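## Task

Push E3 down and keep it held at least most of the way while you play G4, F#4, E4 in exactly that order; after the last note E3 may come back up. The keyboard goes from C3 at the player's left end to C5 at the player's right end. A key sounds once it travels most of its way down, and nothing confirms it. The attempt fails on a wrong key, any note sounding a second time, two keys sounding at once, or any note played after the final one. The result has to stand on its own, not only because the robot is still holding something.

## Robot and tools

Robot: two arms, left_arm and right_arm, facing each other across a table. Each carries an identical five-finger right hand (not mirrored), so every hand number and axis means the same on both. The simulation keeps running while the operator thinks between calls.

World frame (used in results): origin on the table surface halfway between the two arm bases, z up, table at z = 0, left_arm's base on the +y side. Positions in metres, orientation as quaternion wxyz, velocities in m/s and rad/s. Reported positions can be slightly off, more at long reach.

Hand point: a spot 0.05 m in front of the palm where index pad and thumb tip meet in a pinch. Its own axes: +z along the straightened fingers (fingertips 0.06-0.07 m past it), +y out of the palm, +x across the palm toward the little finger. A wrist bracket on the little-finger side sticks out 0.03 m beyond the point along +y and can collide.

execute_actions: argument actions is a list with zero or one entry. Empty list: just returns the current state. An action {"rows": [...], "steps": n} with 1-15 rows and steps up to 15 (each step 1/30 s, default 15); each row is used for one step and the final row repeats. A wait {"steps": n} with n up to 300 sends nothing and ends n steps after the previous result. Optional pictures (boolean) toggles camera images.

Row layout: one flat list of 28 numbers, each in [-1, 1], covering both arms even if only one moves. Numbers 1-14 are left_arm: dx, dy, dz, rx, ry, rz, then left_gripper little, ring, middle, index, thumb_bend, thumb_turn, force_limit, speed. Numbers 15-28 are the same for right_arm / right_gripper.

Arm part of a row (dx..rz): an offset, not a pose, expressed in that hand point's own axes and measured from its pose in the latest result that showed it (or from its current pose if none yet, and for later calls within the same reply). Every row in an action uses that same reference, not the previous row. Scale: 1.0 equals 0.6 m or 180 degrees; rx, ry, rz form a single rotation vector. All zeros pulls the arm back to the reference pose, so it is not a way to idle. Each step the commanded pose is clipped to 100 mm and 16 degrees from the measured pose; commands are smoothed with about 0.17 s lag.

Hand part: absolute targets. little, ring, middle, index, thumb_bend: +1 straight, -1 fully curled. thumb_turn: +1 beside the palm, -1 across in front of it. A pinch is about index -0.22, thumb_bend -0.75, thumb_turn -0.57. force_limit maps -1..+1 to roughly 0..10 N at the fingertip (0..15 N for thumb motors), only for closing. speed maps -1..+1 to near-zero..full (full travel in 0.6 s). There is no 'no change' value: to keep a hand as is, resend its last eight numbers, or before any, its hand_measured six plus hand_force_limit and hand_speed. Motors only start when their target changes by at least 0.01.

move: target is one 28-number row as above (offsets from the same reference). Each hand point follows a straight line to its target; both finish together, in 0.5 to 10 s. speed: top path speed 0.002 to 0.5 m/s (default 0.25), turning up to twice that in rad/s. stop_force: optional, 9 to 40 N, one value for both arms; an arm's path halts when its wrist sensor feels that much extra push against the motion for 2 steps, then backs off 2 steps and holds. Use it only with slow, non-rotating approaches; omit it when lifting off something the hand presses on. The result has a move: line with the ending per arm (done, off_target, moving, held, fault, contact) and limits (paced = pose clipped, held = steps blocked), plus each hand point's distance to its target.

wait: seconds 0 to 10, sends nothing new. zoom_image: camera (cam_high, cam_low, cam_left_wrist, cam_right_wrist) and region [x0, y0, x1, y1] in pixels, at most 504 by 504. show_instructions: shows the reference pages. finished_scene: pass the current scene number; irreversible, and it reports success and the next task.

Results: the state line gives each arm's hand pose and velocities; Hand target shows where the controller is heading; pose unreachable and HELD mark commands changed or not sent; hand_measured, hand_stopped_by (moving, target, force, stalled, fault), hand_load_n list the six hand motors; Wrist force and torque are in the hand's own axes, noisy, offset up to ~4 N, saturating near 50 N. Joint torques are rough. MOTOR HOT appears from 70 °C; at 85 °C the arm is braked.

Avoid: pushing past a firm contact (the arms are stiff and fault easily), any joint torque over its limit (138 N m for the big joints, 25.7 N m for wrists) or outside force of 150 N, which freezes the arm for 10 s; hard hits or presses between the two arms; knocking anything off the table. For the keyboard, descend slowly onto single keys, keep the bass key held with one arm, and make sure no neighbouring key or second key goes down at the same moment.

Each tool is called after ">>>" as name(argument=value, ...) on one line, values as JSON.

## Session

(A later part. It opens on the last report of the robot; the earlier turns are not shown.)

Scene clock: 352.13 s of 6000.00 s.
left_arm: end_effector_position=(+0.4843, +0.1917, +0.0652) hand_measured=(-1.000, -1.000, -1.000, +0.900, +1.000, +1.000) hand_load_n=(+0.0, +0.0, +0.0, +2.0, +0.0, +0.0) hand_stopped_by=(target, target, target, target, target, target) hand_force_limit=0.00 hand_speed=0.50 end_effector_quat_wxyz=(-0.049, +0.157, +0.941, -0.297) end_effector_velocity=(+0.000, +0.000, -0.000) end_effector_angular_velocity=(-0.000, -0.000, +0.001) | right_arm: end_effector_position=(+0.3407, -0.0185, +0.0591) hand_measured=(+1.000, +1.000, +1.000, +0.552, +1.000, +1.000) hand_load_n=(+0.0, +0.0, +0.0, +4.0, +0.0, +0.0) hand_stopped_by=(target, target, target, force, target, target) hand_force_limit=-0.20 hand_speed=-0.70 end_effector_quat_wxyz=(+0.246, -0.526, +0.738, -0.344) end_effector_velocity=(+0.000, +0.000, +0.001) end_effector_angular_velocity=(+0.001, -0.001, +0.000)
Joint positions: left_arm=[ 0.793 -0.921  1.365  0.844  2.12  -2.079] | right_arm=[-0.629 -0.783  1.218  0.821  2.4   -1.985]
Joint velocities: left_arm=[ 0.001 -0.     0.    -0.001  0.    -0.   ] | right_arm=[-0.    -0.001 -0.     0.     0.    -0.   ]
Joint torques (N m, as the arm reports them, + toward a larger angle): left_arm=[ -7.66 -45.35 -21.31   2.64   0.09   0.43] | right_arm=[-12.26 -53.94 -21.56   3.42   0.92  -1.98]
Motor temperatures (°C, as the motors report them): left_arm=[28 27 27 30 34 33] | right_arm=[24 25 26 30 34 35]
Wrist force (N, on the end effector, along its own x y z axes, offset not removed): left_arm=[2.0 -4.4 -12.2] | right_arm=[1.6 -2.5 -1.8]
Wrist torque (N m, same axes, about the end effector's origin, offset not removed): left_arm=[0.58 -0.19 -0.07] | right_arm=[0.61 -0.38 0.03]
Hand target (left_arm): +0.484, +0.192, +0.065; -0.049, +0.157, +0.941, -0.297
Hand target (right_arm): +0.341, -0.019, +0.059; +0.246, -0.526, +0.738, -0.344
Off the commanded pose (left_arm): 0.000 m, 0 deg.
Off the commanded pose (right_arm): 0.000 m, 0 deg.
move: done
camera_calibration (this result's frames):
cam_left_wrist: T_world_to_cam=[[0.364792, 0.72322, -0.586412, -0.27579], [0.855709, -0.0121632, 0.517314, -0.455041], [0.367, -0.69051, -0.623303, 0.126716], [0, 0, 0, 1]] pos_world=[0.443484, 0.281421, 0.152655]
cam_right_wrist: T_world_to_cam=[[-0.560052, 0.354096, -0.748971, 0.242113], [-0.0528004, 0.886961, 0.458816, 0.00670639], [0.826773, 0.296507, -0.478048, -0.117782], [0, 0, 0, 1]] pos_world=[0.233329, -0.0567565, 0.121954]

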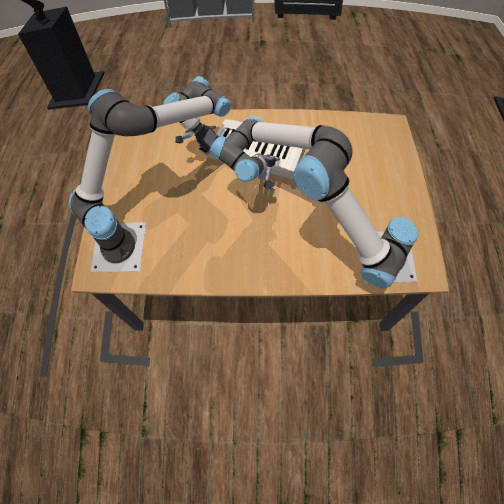

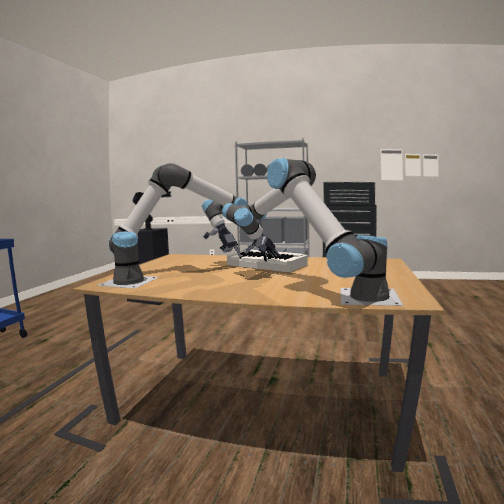

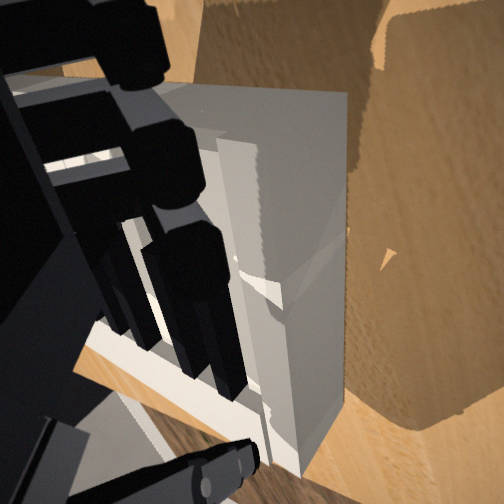

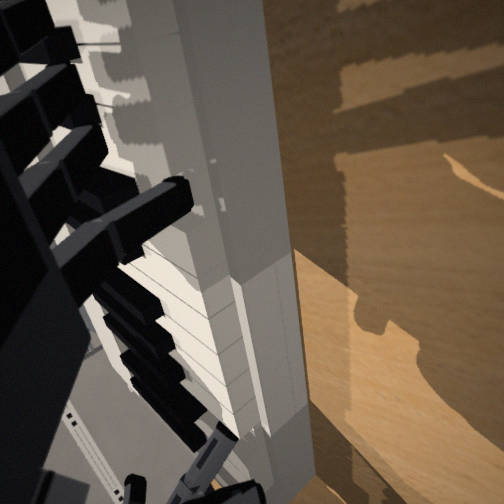

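>>> execute_actions(actions=[])

Scene clock: 358.53 s of 6000.00 s.
left_arm: end_effector_position=(+0.4843, +0.1917, +0.0652) hand_measured=(-1.000, -1.000, -1.000, +0.900, +1.000, +1.000) hand_load_n=(+0.0, +0.0, +0.0, +2.0, +0.0, +0.0) hand_stopped_by=(target, target, target, target, target, target) hand_force_limit=0.00 hand_speed=0.50 end_effector_quat_wxyz=(-0.049, +0.157, +0.941, -0.297) end_effector_velocity=(-0.000, -0.001, +0.000) end_effector_angular_velocity=(-0.001, -0.001, -0.001) | right_arm: end_effector_position=(+0.3407, -0.0185, +0.0591) hand_measured=(+1.000, +1.000, +1.000, +0.552, +1.000, +1.000) hand_load_n=(+0.0, +0.0, +0.0, +4.0, +0.0, +0.0) hand_stopped_by=(target, target, target, force, target, target) hand_force_limit=-0.20 hand_speed=-0.70 end_effector_quat_wxyz=(+0.246, -0.526, +0.738, -0.344) end_effector_velocity=(-0.000, +0.000, -0.002) end_effector_angular_velocity=(-0.002, +0.001, -0.000)
Joint positions: left_arm=[ 0.793 -0.921  1.365  0.844  2.12  -2.079] | right_arm=[-0.629 -0.783  1.218  0.821  2.4   -1.985]
Joint velocities: left_arm=[-0.001 -0.     0.    -0.001  0.    -0.   ] | right_arm=[ 0.     0.003 -0.001  0.    -0.     0.001]
Joint torques (N m, as the arm reports them, + toward a larger angle): left_arm=[ -7.47 -45.59 -21.91   2.55   0.15   0.51] | right_arm=[ -5.12 -38.35 -21.62   3.12   0.79  -0.3 ]
Motor temperatures (°C, as the motors report them): left_arm=[28 27 27 30 34 33] | right_arm=[24 25 26 30 34 35]
Wrist force (N, on the end effector, along its own x y z axes, offset not removed): left_arm=[1.3 -4.7 -11.5] | right_arm=[1.9 -2.6 -2.4]
Wrist torque (N m, same axes, about the end effector's origin, offset not removed): left_arm=[0.60 -0.24 -0.02] | right_arm=[0.77 -0.37 0.03]
Hand target (left_arm): +0.484, +0.192, +0.065; -0.049, +0.157, +0.941, -0.297
Hand target (right_arm): +0.341, -0.019, +0.059; +0.246, -0.526, +0.738, -0.344
Off the commanded pose (left_arm): 0.000 m, 0 deg.
Off the commanded pose (right_arm): 0.000 m, 0 deg.
Steps of this call (steps 1 to 90: nothing new was sent; then 3.40 s passed at rest). Readings (end_effector_position | what the end effector reports):
1: left_arm (+0.4843, +0.1917, +0.0652) | right_arm (+0.3407, -0.0185, +0.0591) | left_arm hand_measured=(-1.000, -1.000, -1.000, +0.900, +1.000, +1.000) hand_load_n=(+0.0, +0.0, +0.0, +2.0, +0.0, +0.0) hand_stopped_by=(target, target, target, target, target, target) hand_force_limit=0.00 hand_speed=0.50 | right_arm hand_measured=(+1.000, +1.000, +1.000, +0.552, +1.000, +1.000) hand_load_n=(+0.0, +0.0, +0.0, +4.0, +0.0, +0.0) hand_stopped_by=(target, target, target, force, target, target) hand_force_limit=-0.20 hand_speed=-0.70
2: left_arm (+0.4843, +0.1917, +0.0652) | right_arm (+0.3407, -0.0185, +0.0591) | left_arm hand_measured=(-1.000, -1.000, -1.000, +0.900, +1.000, +1.000) hand_load_n=(+0.0, +0.0, +0.0, +2.0, +0.0, +0.0) hand_stopped_by=(target, target, target, target, target, target) hand_force_limit=0.00 hand_speed=0.50 | right_arm hand_measured=(+1.000, +1.000, +1.000, +0.552, +1.000, +1.000) hand_load_n=(+0.0, +0.0, +0.0, +4.0, +0.0, +0.0) hand_stopped_by=(target, target, target, force, target, target) hand_force_limit=-0.20 hand_speed=-0.70
4: left_arm (+0.4843, +0.1917, +0.0652) | right_arm (+0.3407, -0.0185, +0.0591) | left_arm hand_measured=(-1.000, -1.000, -1.000, +0.900, +1.000, +1.000) hand_load_n=(+0.0, +0.0, +0.0, +2.0, +0.0, +0.0) hand_stopped_by=(target, target, target, target, target, target) hand_force_limit=0.00 hand_speed=0.50 | right_arm hand_measured=(+1.000, +1.000, +1.000, +0.552, +1.000, +1.000) hand_load_n=(+0.0, +0.0, +0.0, +4.0, +0.0, +0.0) hand_stopped_by=(target, target, target, force, target, target) hand_force_limit=-0.20 hand_speed=-0.70
8: left_arm (+0.4843, +0.1917, +0.0652) | right_arm (+0.3407, -0.0185, +0.0591) | left_arm hand_measured=(-1.000, -1.000, -1.000, +0.900, +1.000, +1.000) hand_load_n=(+0.0, +0.0, +0.0, +2.0, +0.0, +0.0) hand_stopped_by=(target, target, target, target, target, target) hand_force_limit=0.00 hand_speed=0.50 | right_arm hand_measured=(+1.000, +1.000, +1.000, +0.552, +1.000, +1.000) hand_load_n=(+0.0, +0.0, +0.0, +4.0, +0.0, +0.0) hand_stopped_by=(target, target, target, force, target, target) hand_force_limit=-0.20 hand_speed=-0.70
90: the state above
camera_calibration (this result's frames):
cam_left_wrist: T_world_to_cam=[[0.364792, 0.72322, -0.586412, -0.27579], [0.855709, -0.0121633, 0.517314, -0.455041], [0.366999, -0.69051, -0.623303, 0.126716], [0, 0, 0, 1]] pos_world=[0.443484, 0.281421, 0.152655]
cam_right_wrist: T_world_to_cam=[[-0.56005, 0.354098, -0.748972, 0.242108], [-0.0528012, 0.88696, 0.458818, 0.00670309], [0.826774, 0.296508, -0.478045, -0.117792], [0, 0, 0, 1]] pos_world=[0.233334, -0.056749, 0.121947]

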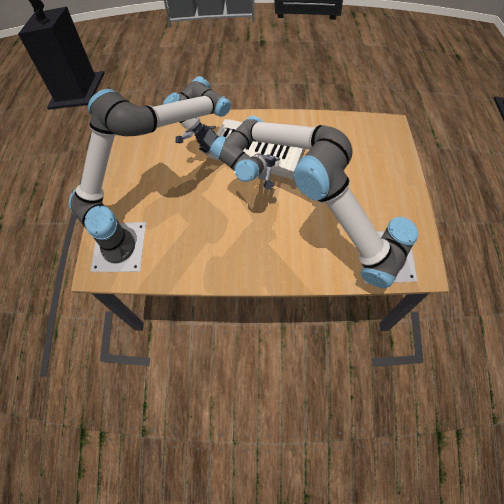

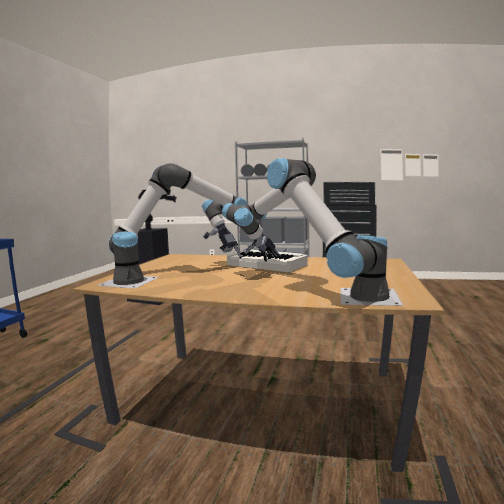

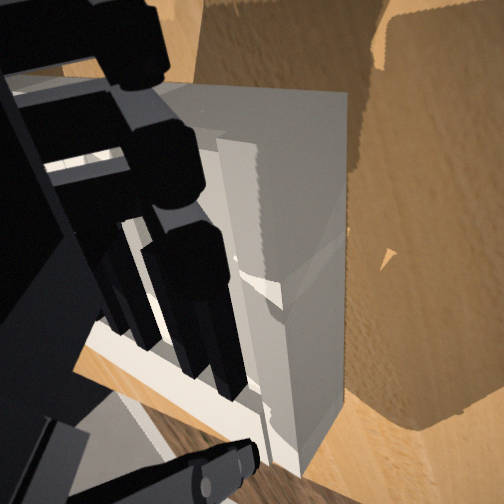

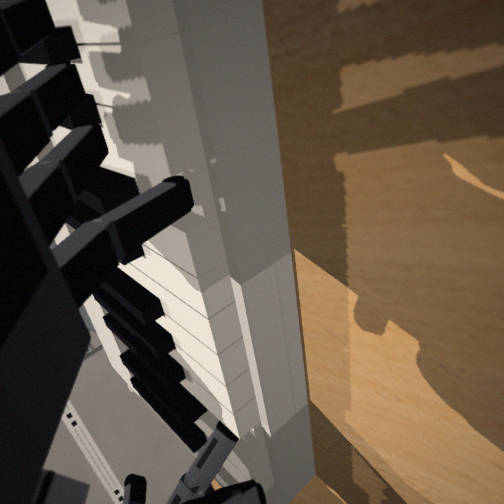

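>>> move(target=[0,-0.03348,-0.04772,0,0,0,-1,-1,-1,0.9,1,1,0,0.5, 0,-0.0383,-0.03215,0,0,0,1,1,1,0.9,1,1,-0.3,0.3], speed=0.06)

>>> finished_scene(scene=2)

Scene clock: 367.83 s of 6000.00 s.
left_arm: end_effector_position=(+0.4843, +0.1917, +0.0999) hand_measured=(-1.000, -1.000, -1.000, +0.900, +1.000, +1.000) hand_load_n=(+0.0, +0.0, +0.0, +0.0, +0.0, +0.0) hand_stopped_by=(target, target, target, target, target, target) hand_force_limit=0.00 hand_speed=0.50 end_effector_quat_wxyz=(-0.050, +0.157, +0.941, -0.297) end_effector_velocity=(+0.000, +0.000, +0.002) end_effector_angular_velocity=(+0.001, +0.001, +0.000) | right_arm: end_effector_position=(+0.3407, -0.0186, +0.0889) hand_measured=(+1.000, +1.000, +1.000, +0.900, +1.000, +1.000) hand_load_n=(+0.0, +0.0, +0.0, +0.0, +0.0, +0.0) hand_stopped_by=(target, target, target, target, target, target) hand_force_limit=-0.30 hand_speed=0.30 end_effector_quat_wxyz=(+0.246, -0.526, +0.738, -0.344) end_effector_velocity=(-0.000, -0.000, +0.002) end_effector_angular_velocity=(-0.001, +0.000, +0.001)
Joint positions: left_arm=[ 0.793 -0.954  1.325  0.917  2.12  -2.08 ] | right_arm=[-0.629 -0.812  1.19   0.879  2.4   -1.985]
Joint velocities: left_arm=[ 0.    -0.002 -0.003  0.006  0.     0.   ] | right_arm=[ 0.    -0.002 -0.001  0.004  0.    -0.001]
Joint torques (N m, as the arm reports them, + toward a larger angle): left_arm=[ -0.08 -57.89 -28.12   4.15  -0.57   0.3 ] | right_arm=[ -7.26 -58.34 -23.52   3.61  -0.67   2.46]
Motor temperatures (°C, as the motors report them): left_arm=[28 27 27 30 34 33] | right_arm=[24 25 26 30 34 35]
Wrist force (N, on the end effector, along its own x y z axes, offset not removed): left_arm=[1.1 1.1 0.4] | right_arm=[0.8 2.8 0.3]
Wrist torque (N m, same axes, about the end effector's origin, offset not removed): left_arm=[0.03 -0.36 0.04] | right_arm=[0.38 -0.25 0.02]
Hand target (left_arm): +0.484, +0.192, +0.100; -0.049, +0.157, +0.941, -0.297
Hand target (right_arm): +0.341, -0.019, +0.089; +0.246, -0.526, +0.738, -0.344
Off the commanded pose (left_arm): 0.000 m, 0 deg.
Off the commanded pose (right_arm): 0.000 m, 0 deg.
After step 90, 5.27 s passed at rest.
move: done
camera_calibration (this result's frames):
cam_left_wrist: T_world_to_cam=[[0.364723, 0.723252, -0.586416, -0.255396], [0.855732, -0.012119, 0.517278, -0.473034], [0.367015, -0.690477, -0.62333, 0.148326], [0, 0, 0, 1]] pos_world=[0.443501, 0.281399, 0.187378]
cam_right_wrist: T_world_to_cam=[[-0.56013, 0.353913, -0.749, 0.264441], [-0.0529173, 0.887014, 0.4587, -0.00688363], [0.826713, 0.296567, -0.478115, -0.103496], [0, 0, 0, 1]] pos_world=[0.233319, -0.0567894, 0.15174]

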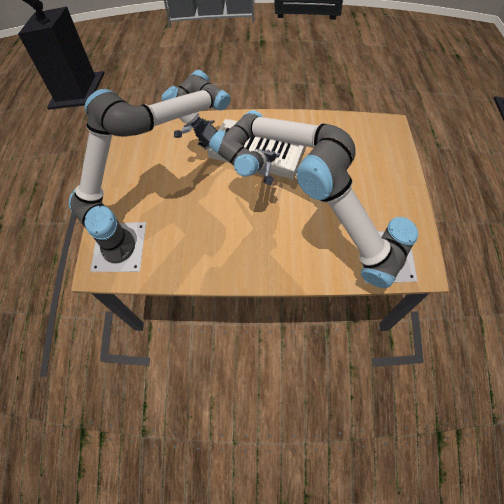

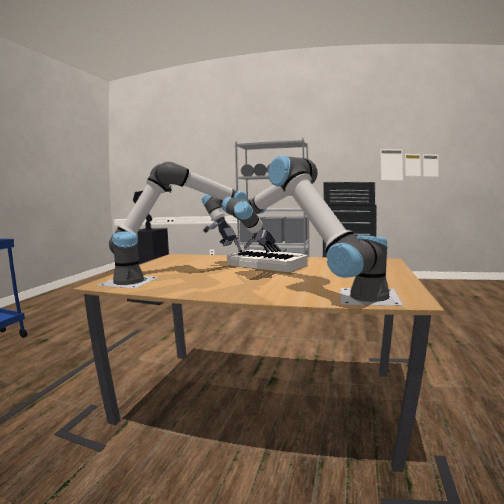

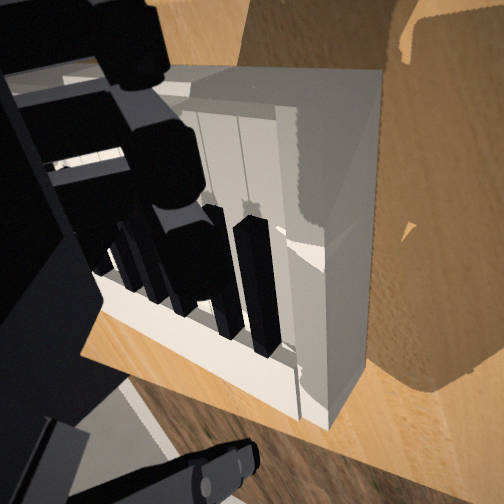

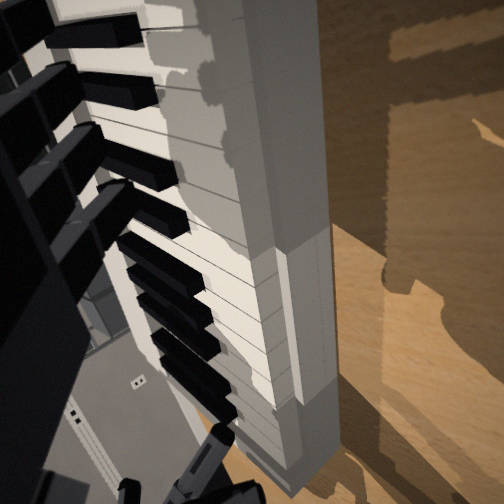

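The scene is finished: the task was done.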